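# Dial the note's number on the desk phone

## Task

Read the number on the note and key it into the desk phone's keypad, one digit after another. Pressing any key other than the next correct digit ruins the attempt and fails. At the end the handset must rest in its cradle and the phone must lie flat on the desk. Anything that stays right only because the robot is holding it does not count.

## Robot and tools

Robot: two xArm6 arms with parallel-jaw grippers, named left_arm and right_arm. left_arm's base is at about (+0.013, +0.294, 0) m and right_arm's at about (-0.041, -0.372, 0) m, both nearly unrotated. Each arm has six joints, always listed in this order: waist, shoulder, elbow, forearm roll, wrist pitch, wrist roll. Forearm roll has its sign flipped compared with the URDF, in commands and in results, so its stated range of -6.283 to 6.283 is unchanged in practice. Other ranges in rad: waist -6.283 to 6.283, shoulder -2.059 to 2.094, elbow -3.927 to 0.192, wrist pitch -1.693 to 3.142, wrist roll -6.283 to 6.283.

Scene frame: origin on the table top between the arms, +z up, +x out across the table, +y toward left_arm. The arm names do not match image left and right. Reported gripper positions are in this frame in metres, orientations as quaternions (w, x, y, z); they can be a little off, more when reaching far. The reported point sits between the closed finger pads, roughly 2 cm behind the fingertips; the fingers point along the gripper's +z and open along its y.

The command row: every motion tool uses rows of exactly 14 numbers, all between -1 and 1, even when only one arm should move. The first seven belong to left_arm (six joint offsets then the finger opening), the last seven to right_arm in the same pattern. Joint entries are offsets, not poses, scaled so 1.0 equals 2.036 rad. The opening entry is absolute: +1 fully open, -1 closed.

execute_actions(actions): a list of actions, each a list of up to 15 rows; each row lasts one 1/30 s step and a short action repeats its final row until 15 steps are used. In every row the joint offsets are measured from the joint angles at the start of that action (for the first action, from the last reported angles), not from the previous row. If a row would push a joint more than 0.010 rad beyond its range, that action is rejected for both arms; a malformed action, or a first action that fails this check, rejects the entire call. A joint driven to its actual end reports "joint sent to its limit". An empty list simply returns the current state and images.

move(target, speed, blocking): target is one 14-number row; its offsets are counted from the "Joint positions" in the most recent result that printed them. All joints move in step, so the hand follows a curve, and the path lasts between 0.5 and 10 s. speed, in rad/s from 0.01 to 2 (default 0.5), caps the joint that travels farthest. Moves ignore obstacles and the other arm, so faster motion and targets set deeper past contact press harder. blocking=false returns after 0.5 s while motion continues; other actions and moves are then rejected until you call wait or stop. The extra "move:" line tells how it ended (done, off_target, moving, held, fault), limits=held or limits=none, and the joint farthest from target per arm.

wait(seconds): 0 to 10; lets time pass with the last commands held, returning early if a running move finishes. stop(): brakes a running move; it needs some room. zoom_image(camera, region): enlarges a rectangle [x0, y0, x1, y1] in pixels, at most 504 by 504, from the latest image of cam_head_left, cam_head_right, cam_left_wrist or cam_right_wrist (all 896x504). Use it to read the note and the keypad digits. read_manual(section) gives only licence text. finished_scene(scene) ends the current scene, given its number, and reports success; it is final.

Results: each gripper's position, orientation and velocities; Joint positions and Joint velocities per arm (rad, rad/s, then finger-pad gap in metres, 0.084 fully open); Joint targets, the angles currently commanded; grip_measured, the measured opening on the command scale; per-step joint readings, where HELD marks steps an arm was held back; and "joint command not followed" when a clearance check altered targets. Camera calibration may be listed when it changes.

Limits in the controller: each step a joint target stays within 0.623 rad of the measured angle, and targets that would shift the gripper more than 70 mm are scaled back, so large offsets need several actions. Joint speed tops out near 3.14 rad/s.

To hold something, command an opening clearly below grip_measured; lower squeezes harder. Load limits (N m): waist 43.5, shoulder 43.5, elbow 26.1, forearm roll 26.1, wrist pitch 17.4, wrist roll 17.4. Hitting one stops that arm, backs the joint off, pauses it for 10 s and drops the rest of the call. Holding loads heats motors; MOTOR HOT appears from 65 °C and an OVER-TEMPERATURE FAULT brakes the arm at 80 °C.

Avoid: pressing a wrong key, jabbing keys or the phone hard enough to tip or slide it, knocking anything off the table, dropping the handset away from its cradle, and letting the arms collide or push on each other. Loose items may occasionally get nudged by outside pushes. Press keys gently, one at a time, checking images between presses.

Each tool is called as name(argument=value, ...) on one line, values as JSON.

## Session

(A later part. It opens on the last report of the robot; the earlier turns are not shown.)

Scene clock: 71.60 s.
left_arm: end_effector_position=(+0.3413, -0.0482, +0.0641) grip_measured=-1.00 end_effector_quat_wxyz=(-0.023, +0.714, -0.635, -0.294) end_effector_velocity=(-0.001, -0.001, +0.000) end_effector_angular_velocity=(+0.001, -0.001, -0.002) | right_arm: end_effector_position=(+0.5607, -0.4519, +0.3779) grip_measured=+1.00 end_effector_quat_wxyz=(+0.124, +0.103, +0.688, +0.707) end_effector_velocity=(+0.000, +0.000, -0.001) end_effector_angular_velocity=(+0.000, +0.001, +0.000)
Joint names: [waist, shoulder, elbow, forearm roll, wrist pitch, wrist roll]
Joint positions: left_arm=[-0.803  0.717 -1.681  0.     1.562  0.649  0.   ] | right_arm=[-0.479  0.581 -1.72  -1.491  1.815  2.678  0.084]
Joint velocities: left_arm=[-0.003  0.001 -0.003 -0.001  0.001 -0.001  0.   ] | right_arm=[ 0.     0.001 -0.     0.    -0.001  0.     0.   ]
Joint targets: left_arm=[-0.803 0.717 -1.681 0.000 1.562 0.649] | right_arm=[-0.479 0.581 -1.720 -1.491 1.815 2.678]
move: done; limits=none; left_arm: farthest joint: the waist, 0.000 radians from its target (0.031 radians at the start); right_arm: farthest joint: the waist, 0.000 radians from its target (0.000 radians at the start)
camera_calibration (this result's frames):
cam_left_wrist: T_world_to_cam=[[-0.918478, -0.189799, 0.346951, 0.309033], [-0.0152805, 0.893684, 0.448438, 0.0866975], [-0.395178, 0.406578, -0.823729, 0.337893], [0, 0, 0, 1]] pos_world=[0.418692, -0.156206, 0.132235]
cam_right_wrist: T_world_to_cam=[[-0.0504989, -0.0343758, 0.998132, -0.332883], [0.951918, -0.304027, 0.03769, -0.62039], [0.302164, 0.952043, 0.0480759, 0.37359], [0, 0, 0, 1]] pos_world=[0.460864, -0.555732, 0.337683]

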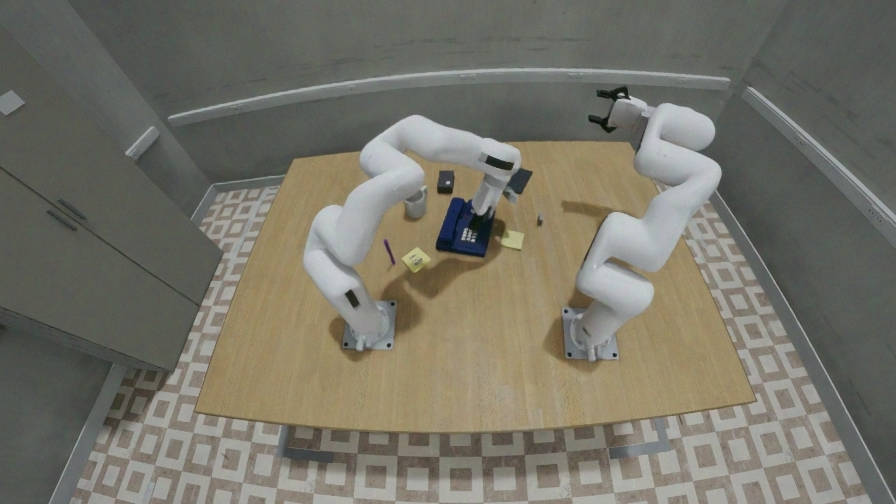

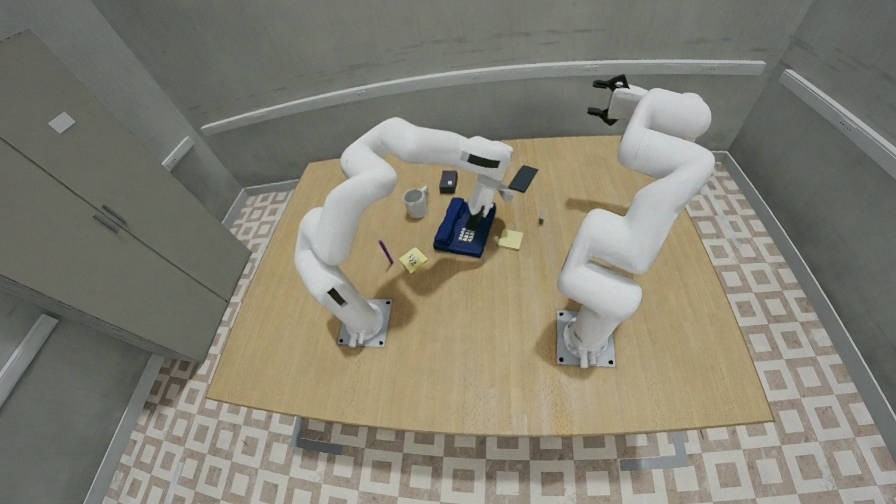

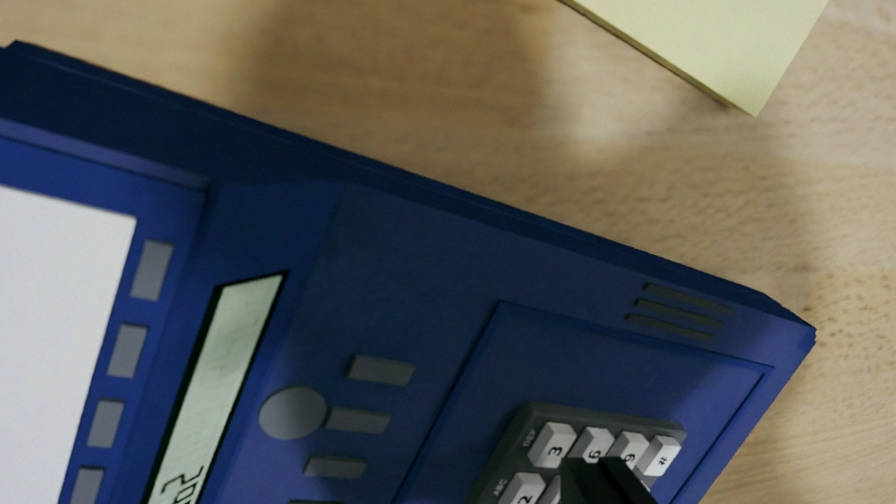

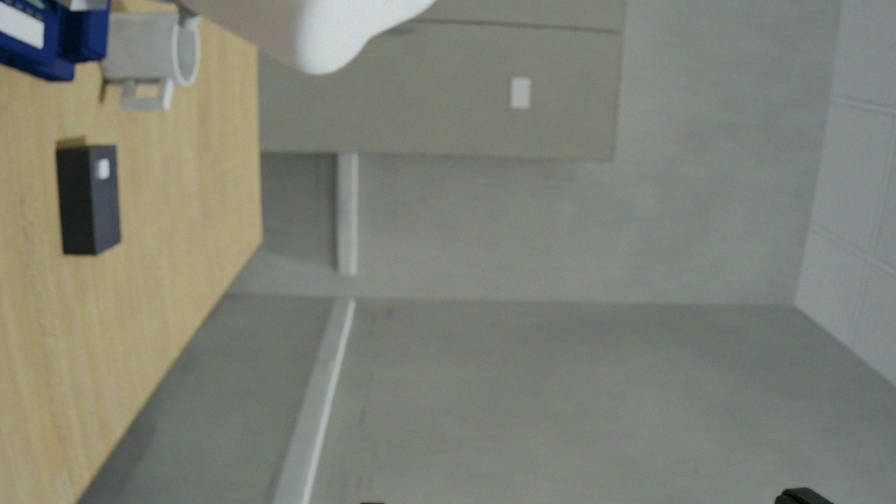

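Press 3, then back to 6.

move(target=[0,0.0059,0.0019,0,-0.0078,0,-1,0,0,0,0,0,0,1], speed=0.025)

move(target=[0,-0.0058,-0.0019,0,0.0077,0,-1,0,0,0,0,0,0,1], speed=0.05)

move(target=[-0.0076,-0.0204,0.0346,0,-0.0142,0,-1,0,0,0,0,0,0,1], speed=0.1)

Scene clock: 76.13 s.
left_arm: end_effector_position=(+0.3414, -0.0482, +0.0564) grip_measured=-1.00 end_effector_quat_wxyz=(-0.023, +0.714, -0.635, -0.293) end_effector_velocity=(-0.001, +0.000, -0.002) end_effector_angular_velocity=(+0.001, +0.001, +0.000) | right_arm: end_effector_position=(+0.5607, -0.4519, +0.3779) grip_measured=+1.00 end_effector_quat_wxyz=(+0.124, +0.103, +0.688, +0.707) end_effector_velocity=(-0.000, +0.000, +0.001) end_effector_angular_velocity=(-0.000, -0.002, +0.001)
Joint names: [waist, shoulder, elbow, forearm roll, wrist pitch, wrist roll]
Joint positions: left_arm=[-0.803  0.729 -1.678  0.     1.546  0.649  0.   ] | right_arm=[-0.479  0.581 -1.72  -1.491  1.815  2.678  0.084]
Joint velocities: left_arm=[-0.     0.002  0.003  0.    -0.003 -0.     0.   ] | right_arm=[-0.    -0.001  0.    -0.     0.001 -0.001  0.   ]
Joint targets: left_arm=[-0.803 0.729 -1.677 0.000 1.546 0.649] | right_arm=[-0.479 0.581 -1.720 -1.491 1.815 2.678]
move: done; limits=none; left_arm: farthest joint: the waist, 0.000 radians from its target (0.000 radians at the start); right_arm: farthest joint: the waist, 0.000 radians from its target (0.000 radians at the start)
camera_calibration (this result's frames):
cam_left_wrist: T_world_to_cam=[[-0.918532, -0.189731, 0.346845, 0.311745], [-0.0153411, 0.893762, 0.448279, 0.0902212], [-0.395049, 0.406438, -0.823859, 0.331587], [0, 0, 0, 1]] pos_world=[0.418725, -0.156258, 0.124609]
cam_right_wrist: T_world_to_cam=[[-0.050499, -0.0343758, 0.998132, -0.332883], [0.951918, -0.304027, 0.0376901, -0.62039], [0.302164, 0.952043, 0.048076, 0.37359], [0, 0, 0, 1]] pos_world=[0.460864, -0.555732, 0.337683]

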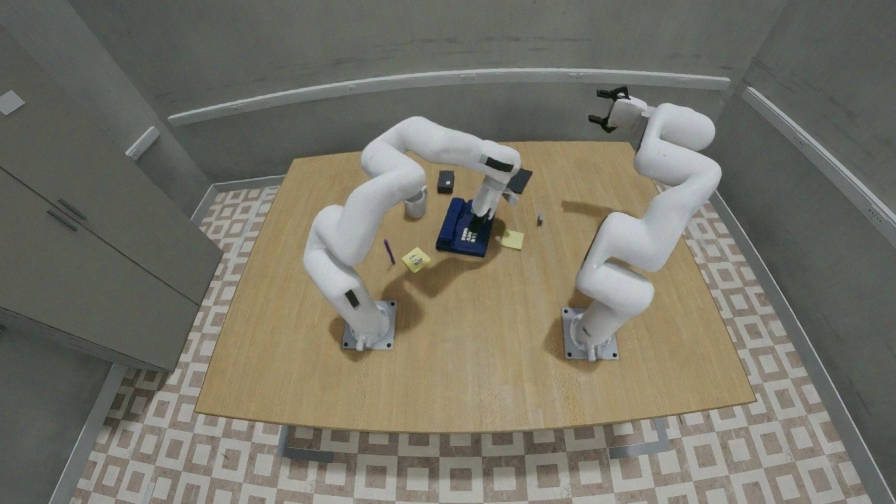

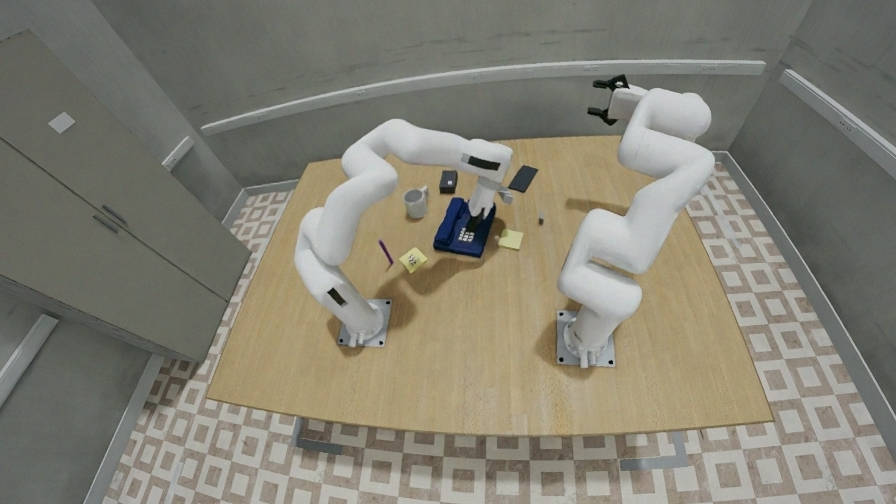

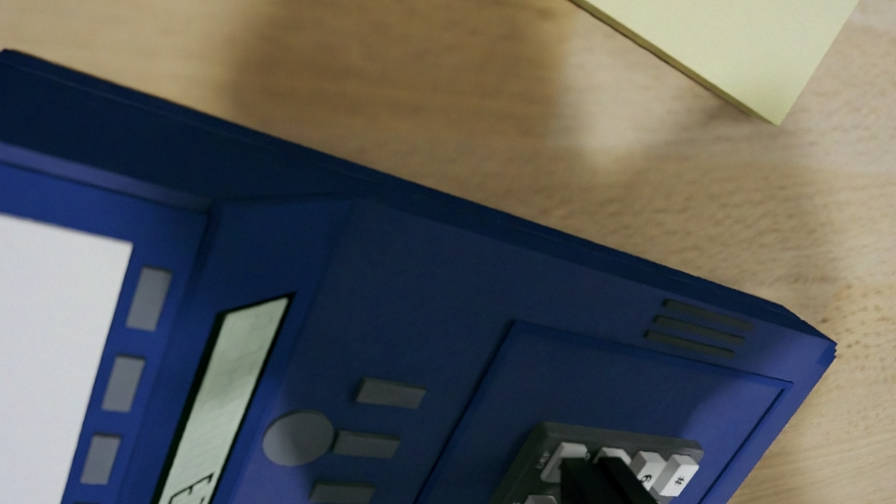

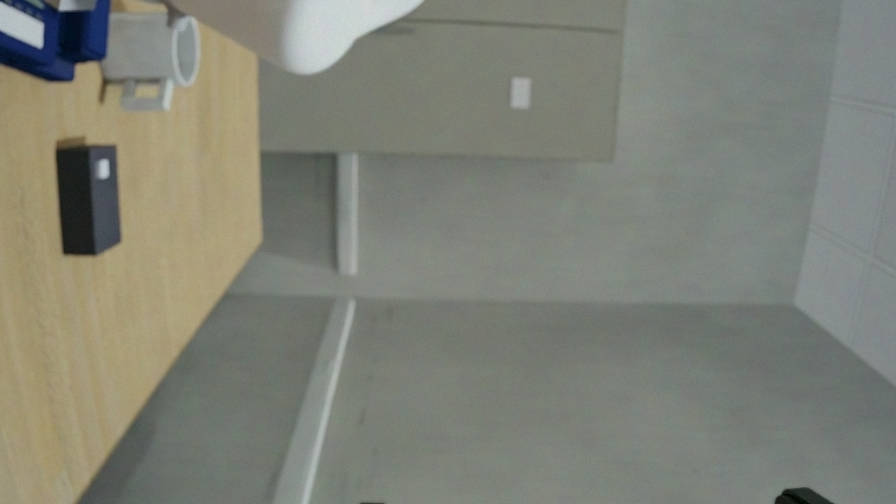

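Scene clock: 76.93 s.
left_arm: end_effector_position=(+0.3413, -0.0482, +0.0641) grip_measured=-1.00 end_effector_quat_wxyz=(-0.023, +0.714, -0.635, -0.294) end_effector_velocity=(-0.001, +0.000, +0.000) end_effector_angular_velocity=(+0.000, +0.002, +0.001) | right_arm: end_effector_position=(+0.5607, -0.4519, +0.3779) grip_measured=+1.00 end_effector_quat_wxyz=(+0.124, +0.103, +0.688, +0.707) end_effector_velocity=(-0.000, +0.000, +0.000) end_effector_angular_velocity=(-0.000, -0.000, +0.001)
Joint names: [waist, shoulder, elbow, forearm roll, wrist pitch, wrist roll]
Joint positions: left_arm=[-0.803  0.717 -1.681  0.     1.562  0.649  0.   ] | right_arm=[-0.479  0.581 -1.72  -1.491  1.815  2.678  0.084]
Joint velocities: left_arm=[-0.    -0.001  0.     0.002  0.002 -0.     0.   ] | right_arm=[ 0.    -0.    -0.     0.     0.001 -0.     0.   ]
Joint targets: left_arm=[-0.803 0.717 -1.681 0.000 1.562 0.649] | right_arm=[-0.479 0.581 -1.720 -1.491 1.815 2.678]
move: done; limits=none; left_arm: farthest joint: the elbow, 0.001 radians from its target (0.004 radians at the start); right_arm: farthest joint: the waist, 0.000 radians from its target (0.000 radians at the start)
camera_calibration (this result's frames):
cam_left_wrist: T_world_to_cam=[[-0.918491, -0.189772, 0.34693, 0.309055], [-0.0152859, 0.893707, 0.448391, 0.0867398], [-0.395146, 0.40654, -0.823763, 0.337875], [0, 0, 0, 1]] pos_world=[0.4187, -0.15623, 0.132215]
cam_right_wrist: T_world_to_cam=[[-0.0504989, -0.0343759, 0.998132, -0.332883], [0.951918, -0.304027, 0.0376899, -0.62039], [0.302164, 0.952043, 0.0480761, 0.37359], [0, 0, 0, 1]] pos_world=[0.460864, -0.555732, 0.337683]

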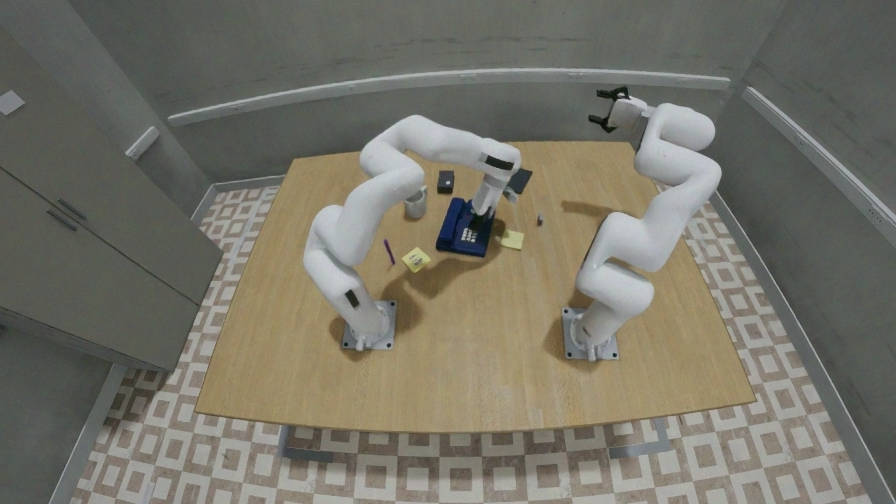

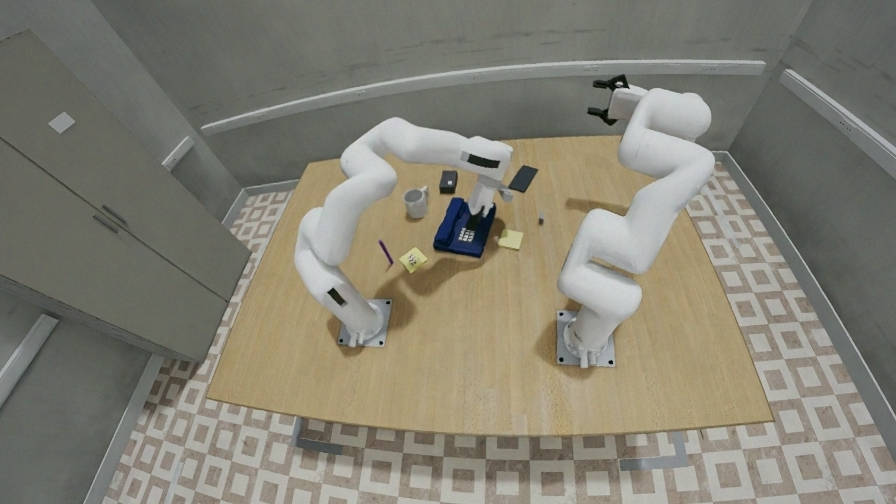

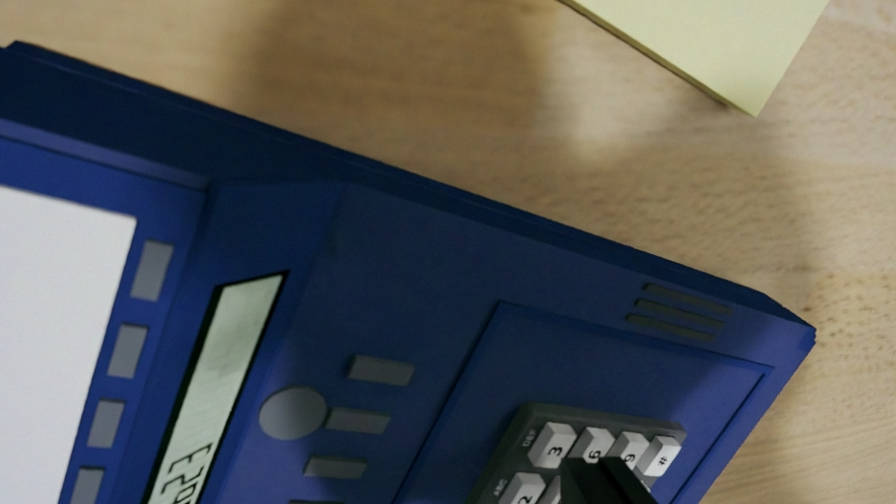

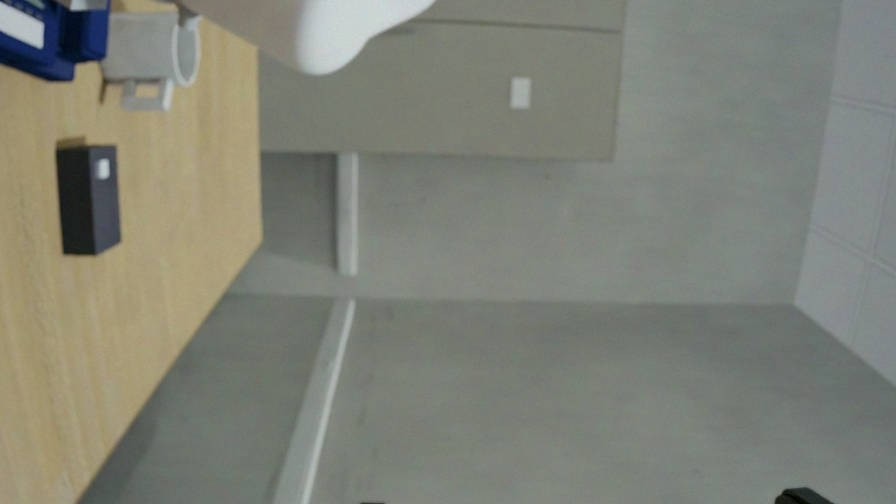

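Scene clock: 78.07 s.
left_arm: end_effector_position=(+0.3282, -0.0448, +0.0640) grip_measured=-1.00 end_effector_quat_wxyz=(-0.025, +0.709, -0.641, -0.293) end_effector_velocity=(+0.000, +0.000, +0.000) end_effector_angular_velocity=(+0.000, -0.001, +0.000) | right_arm: end_effector_position=(+0.5607, -0.4519, +0.3779) grip_measured=+1.00 end_effector_quat_wxyz=(+0.124, +0.103, +0.688, +0.707) end_effector_velocity=(+0.000, -0.000, -0.001) end_effector_angular_velocity=(-0.002, +0.002, -0.002)
Joint names: [waist, shoulder, elbow, forearm roll, wrist pitch, wrist roll]
Joint positions: left_arm=[-0.818  0.676 -1.611  0.     1.533  0.649  0.   ] | right_arm=[-0.479  0.581 -1.72  -1.491  1.815  2.678  0.084]
Joint velocities: left_arm=[ 0.    -0.001  0.001 -0.001 -0.    -0.001  0.   ] | right_arm=[-0.     0.     0.     0.002 -0.003  0.     0.   ]
Joint targets: left_arm=[-0.818 0.676 -1.611 0.000 1.533 0.649] | right_arm=[-0.479 0.581 -1.720 -1.491 1.815 2.678]
move: done; limits=none; left_arm: farthest joint: the waist, 0.000 radians from its target (0.016 radians at the start); right_arm: farthest joint: the waist, 0.000 radians from its target (0.000 radians at the start)
camera_calibration (this result's frames):
cam_left_wrist: T_world_to_cam=[[-0.921303, -0.175625, 0.346924, 0.299199], [-0.00154174, 0.893834, 0.448396, 0.0790107], [-0.388842, 0.412574, -0.823763, 0.32941], [0, 0, 0, 1]] pos_world=[0.403863, -0.153982, 0.132128]
cam_right_wrist: T_world_to_cam=[[-0.0504989, -0.0343761, 0.998132, -0.332883], [0.951918, -0.304027, 0.0376899, -0.62039], [0.302164, 0.952043, 0.0480762, 0.37359], [0, 0, 0, 1]] pos_world=[0.460864, -0.555732, 0.337683]

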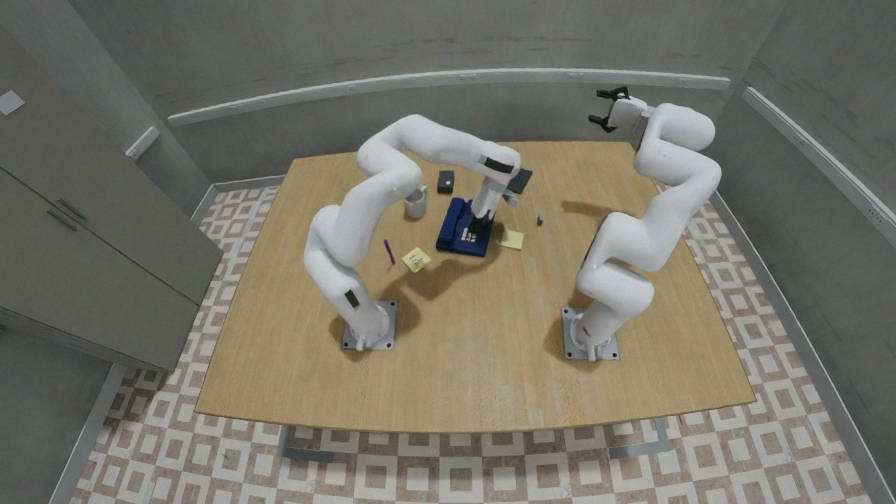

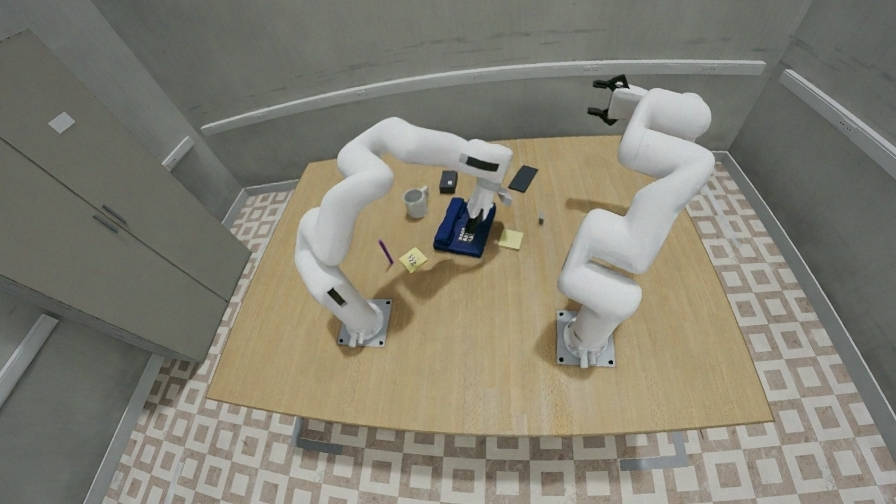

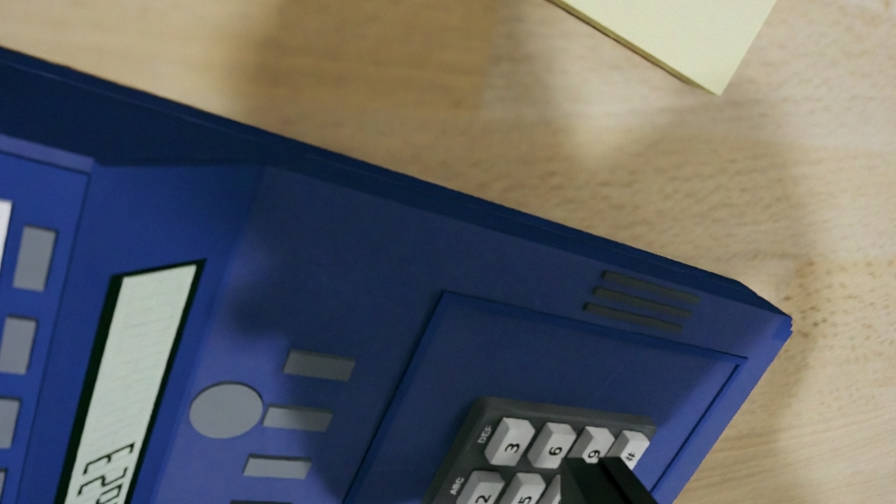

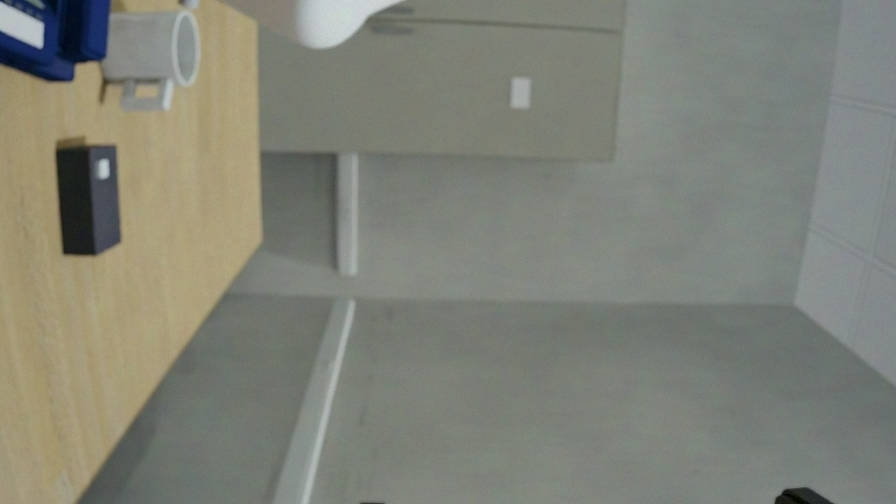

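move(target=[0,0.006,0.0019,0,-0.0079,0,-1,0,0,0,0,0,0,1], speed=0.025)

move(target=[0,-0.0059,-0.0019,0,0.0078,0,-1,0,0,0,0,0,0,1], speed=0.05)

move(target=[0.0394,-0.0092,0.0155,0,-0.0063,0,-1,0,0,0,0,0,0,1], speed=0.12)

Scene clock: 82.73 s.
left_arm: end_effector_position=(+0.3282, -0.0448, +0.0563) grip_measured=-1.00 end_effector_quat_wxyz=(-0.025, +0.709, -0.641, -0.293) end_effector_velocity=(-0.000, -0.000, -0.001) end_effector_angular_velocity=(+0.000, -0.000, -0.000) | right_arm: end_effector_position=(+0.5607, -0.4519, +0.3779) grip_measured=+1.00 end_effector_quat_wxyz=(+0.124, +0.103, +0.688, +0.707) end_effector_velocity=(+0.000, +0.000, -0.001) end_effector_angular_velocity=(+0.001, +0.001, +0.001)
Joint names: [waist, shoulder, elbow, forearm roll, wrist pitch, wrist roll]
Joint positions: left_arm=[-0.818  0.688 -1.607  0.     1.517  0.649  0.   ] | right_arm=[-0.479  0.581 -1.72  -1.491  1.815  2.678  0.084]
Joint velocities: left_arm=[-0.     0.002  0.    -0.    -0.002 -0.     0.   ] | right_arm=[ 0.     0.002 -0.     0.     0.001  0.     0.   ]
Joint targets: left_arm=[-0.818 0.688 -1.607 0.000 1.517 0.649] | right_arm=[-0.479 0.581 -1.720 -1.491 1.815 2.678]
move: done; limits=none; left_arm: farthest joint: the shoulder, 0.001 radians from its target (0.013 radians at the start); right_arm: farthest joint: the waist, 0.000 radians from its target (0.000 radians at the start)
camera_calibration (this result's frames):
cam_left_wrist: T_world_to_cam=[[-0.92135, -0.175572, 0.346826, 0.301883], [-0.00160084, 0.8939, 0.448263, 0.0824864], [-0.38873, 0.412452, -0.823876, 0.323118], [0, 0, 0, 1]] pos_world=[0.403878, -0.154003, 0.124533]
cam_right_wrist: T_world_to_cam=[[-0.0504989, -0.0343761, 0.998132, -0.332883], [0.951918, -0.304027, 0.0376899, -0.62039], [0.302164, 0.952043, 0.0480762, 0.37359], [0, 0, 0, 1]] pos_world=[0.460864, -0.555732, 0.337683]

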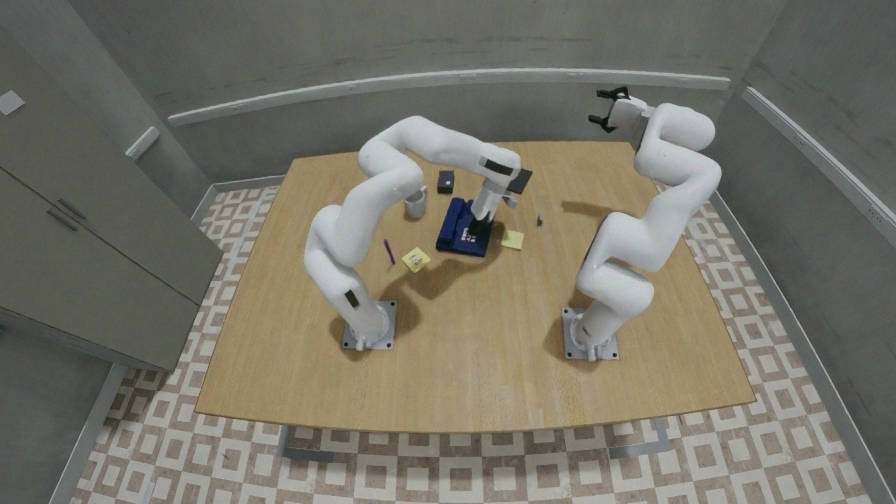

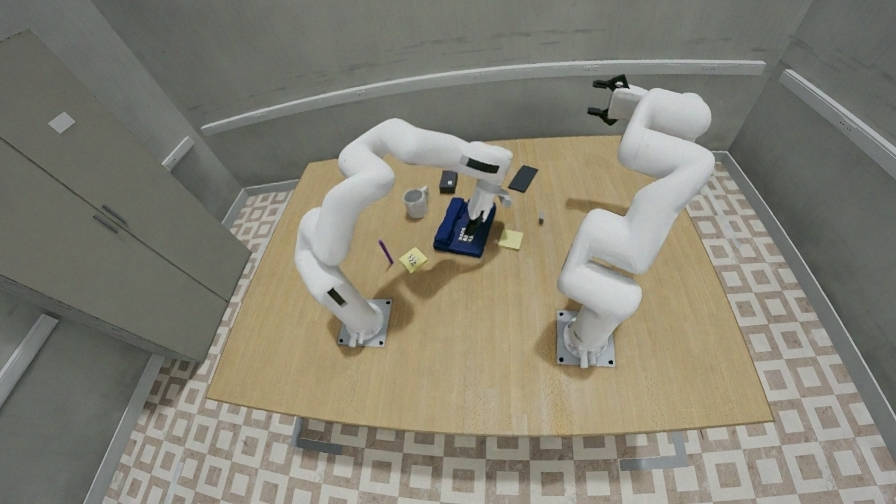

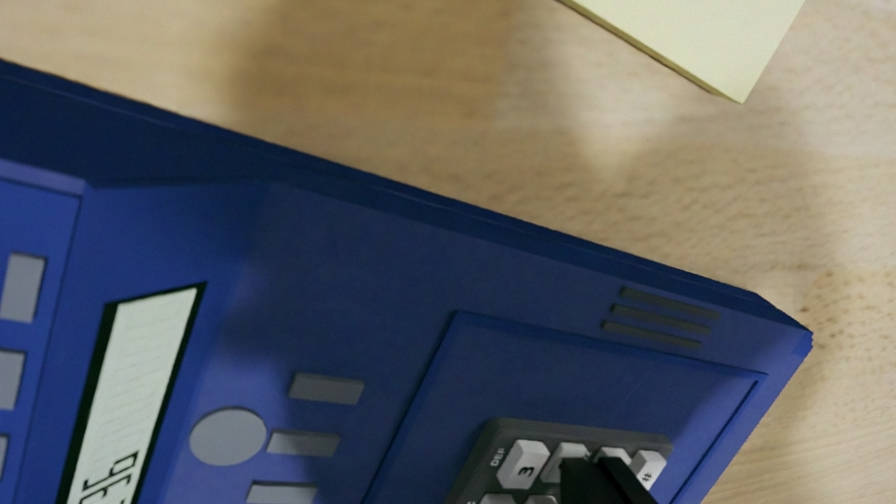

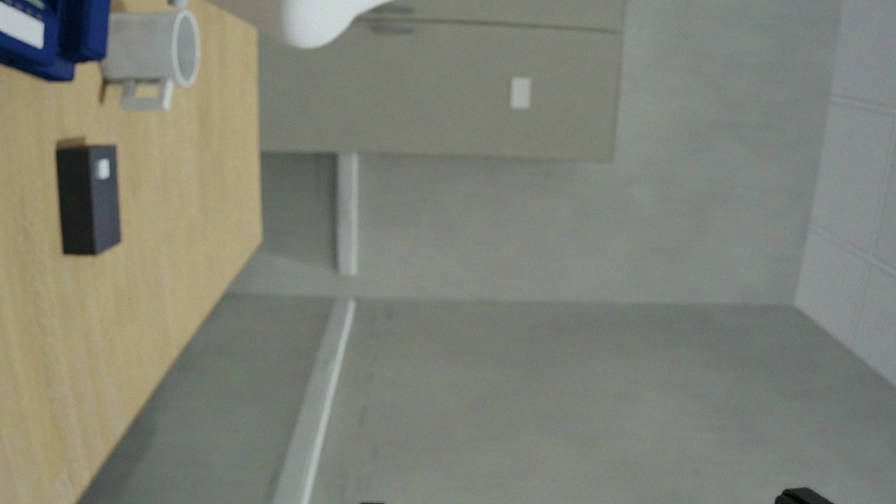

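Scene clock: 83.53 s.
left_arm: end_effector_position=(+0.3282, -0.0448, +0.0639) grip_measured=-1.00 end_effector_quat_wxyz=(-0.025, +0.709, -0.641, -0.293) end_effector_velocity=(-0.000, +0.000, +0.000) end_effector_angular_velocity=(+0.001, +0.001, +0.002) | right_arm: end_effector_position=(+0.5607, -0.4519, +0.3779) grip_measured=+1.00 end_effector_quat_wxyz=(+0.124, +0.103, +0.688, +0.707) end_effector_velocity=(+0.000, -0.000, -0.000) end_effector_angular_velocity=(-0.000, +0.001, -0.001)
Joint names: [waist, shoulder, elbow, forearm roll, wrist pitch, wrist roll]
Joint positions: left_arm=[-0.818  0.676 -1.611  0.     1.533  0.649  0.   ] | right_arm=[-0.479  0.581 -1.72  -1.491  1.815  2.678  0.084]
Joint velocities: left_arm=[ 0.001 -0.001  0.001  0.001  0.001 -0.001  0.   ] | right_arm=[ 0.     0.     0.    -0.    -0.002  0.001  0.   ]
Joint targets: left_arm=[-0.818 0.676 -1.611 0.000 1.533 0.649] | right_arm=[-0.479 0.581 -1.720 -1.491 1.815 2.678]
move: done; limits=none; left_arm: farthest joint: the waist, 0.000 radians from its target (0.000 radians at the start); right_arm: farthest joint: the waist, 0.000 radians from its target (0.000 radians at the start)
camera_calibration (this result's frames):
cam_left_wrist: T_world_to_cam=[[-0.921312, -0.175609, 0.346908, 0.299222], [-0.00154747, 0.893848, 0.448368, 0.0790443], [-0.38882, 0.41255, -0.823785, 0.32939], [0, 0, 0, 1]] pos_world=[0.403872, -0.153997, 0.132103]
cam_right_wrist: T_world_to_cam=[[-0.0504984, -0.0343762, 0.998132, -0.332883], [0.951918, -0.304027, 0.0376894, -0.620389], [0.302164, 0.952043, 0.0480762, 0.37359], [0, 0, 0, 1]] pos_world=[0.460864, -0.555732, 0.337683]

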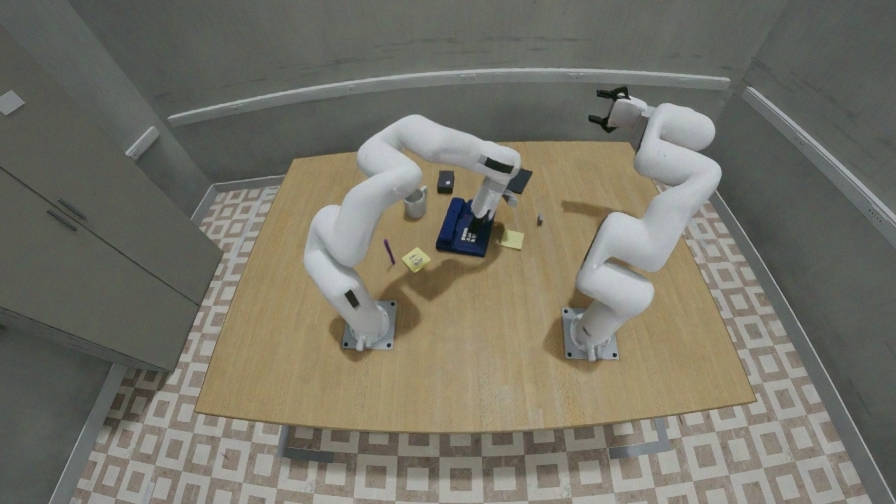

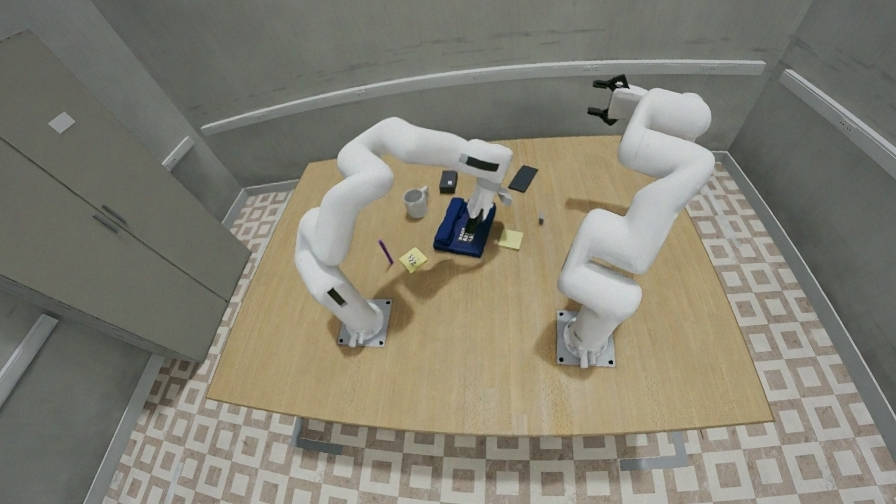

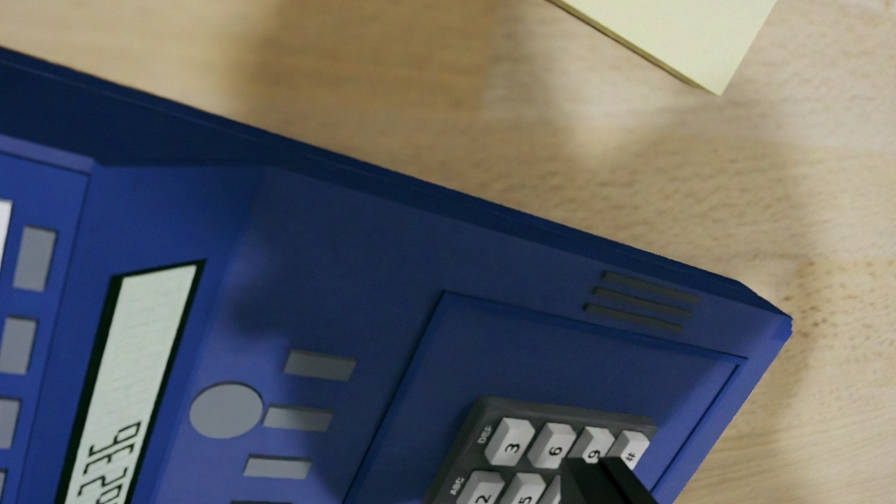

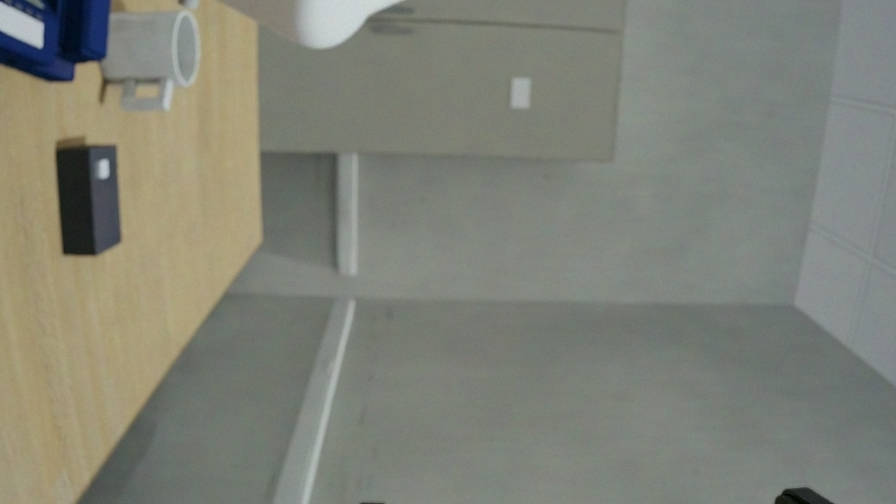

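Scene clock: 84.60 s.
left_arm: end_effector_position=(+0.3501, -0.0150, +0.0639) grip_measured=-1.00 end_effector_quat_wxyz=(-0.013, +0.734, -0.612, -0.294) end_effector_velocity=(+0.001, +0.001, -0.000) end_effector_angular_velocity=(+0.000, -0.001, +0.003) | right_arm: end_effector_position=(+0.5607, -0.4519, +0.3779) grip_measured=+1.00 end_effector_quat_wxyz=(+0.124, +0.103, +0.688, +0.707) end_effector_velocity=(+0.000, -0.000, -0.000) end_effector_angular_velocity=(-0.000, +0.001, -0.002)
Joint names: [waist, shoulder, elbow, forearm roll, wrist pitch, wrist roll]
Joint positions: left_arm=[-0.738  0.657 -1.58   0.     1.52   0.649  0.   ] | right_arm=[-0.479  0.581 -1.72  -1.491  1.815  2.678  0.084]
Joint velocities: left_arm=[ 0.003 -0.001  0.001 -0.001 -0.001 -0.     0.   ] | right_arm=[-0.     0.     0.    -0.    -0.002  0.     0.   ]
Joint targets: left_arm=[-0.738 0.657 -1.580 0.000 1.520 0.649] | right_arm=[-0.479 0.581 -1.720 -1.491 1.815 2.678]
move: done; limits=none; left_arm: farthest joint: the waist, 0.001 radians from its target (0.080 radians at the start); right_arm: farthest joint: the waist, 0.000 radians from its target (0.000 radians at the start)
camera_calibration (this result's frames):
cam_left_wrist: T_world_to_cam=[[-0.904411, -0.248363, 0.346926, 0.317684], [-0.0726632, 0.890895, 0.44836, 0.0773225], [-0.42043, 0.380293, -0.823781, 0.336186], [0, 0, 0, 1]] pos_world=[0.434278, -0.117834, 0.132062]
cam_right_wrist: T_world_to_cam=[[-0.0504984, -0.0343762, 0.998132, -0.332883], [0.951918, -0.304027, 0.0376894, -0.620389], [0.302164, 0.952043, 0.0480762, 0.37359], [0, 0, 0, 1]] pos_world=[0.460864, -0.555732, 0.337683]

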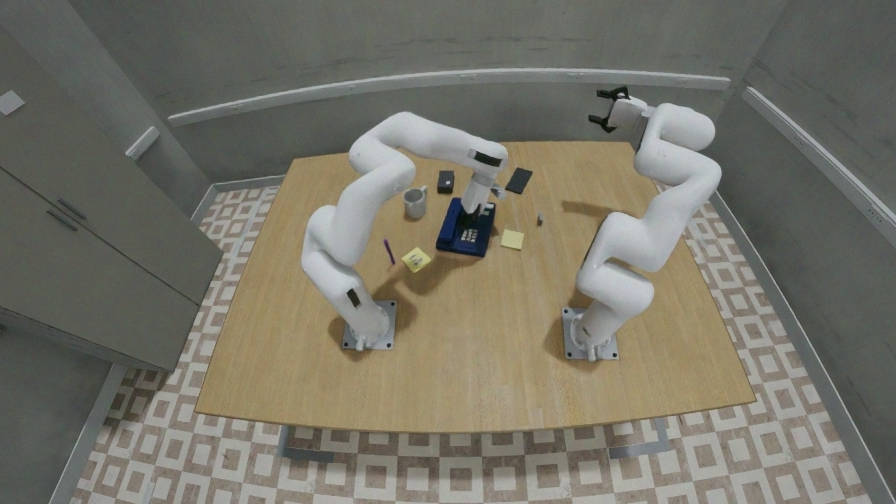

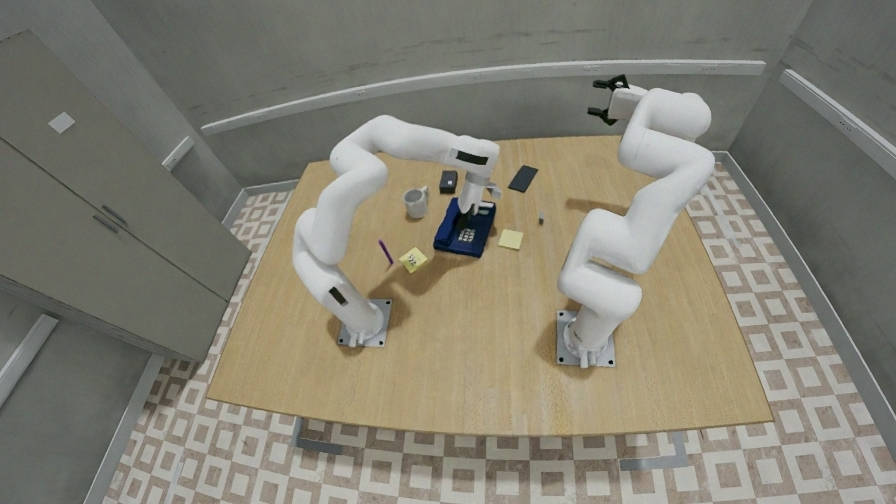

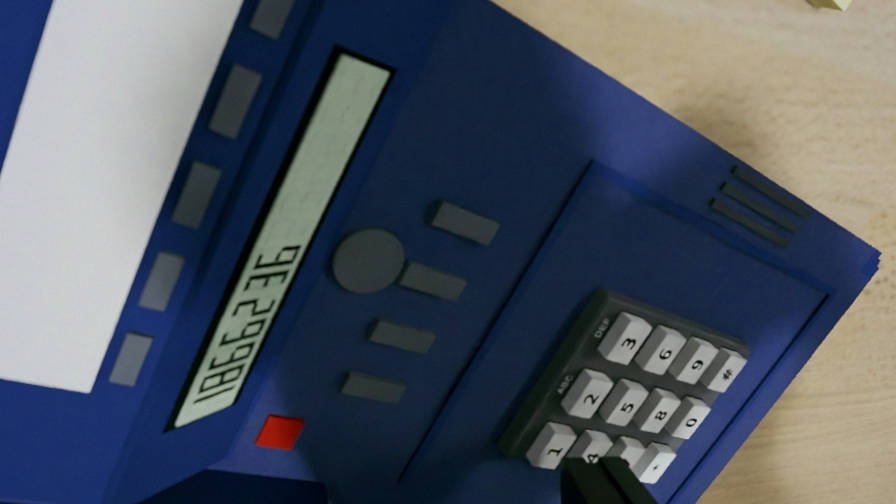

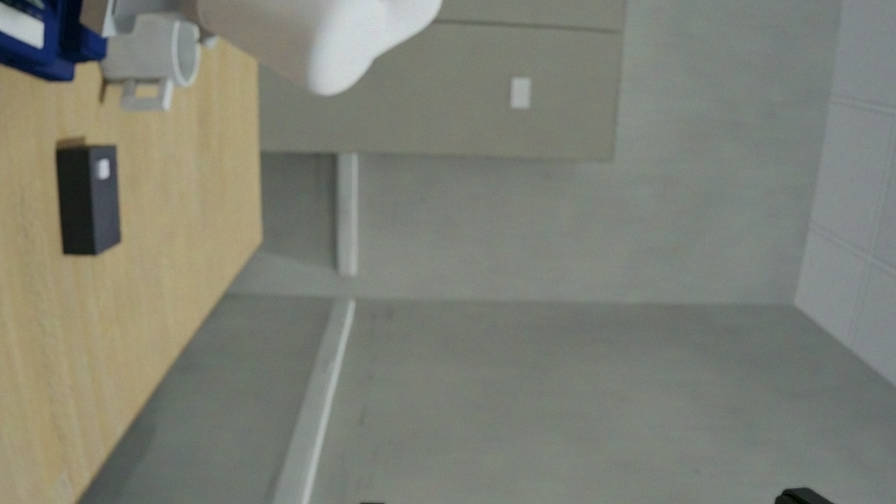

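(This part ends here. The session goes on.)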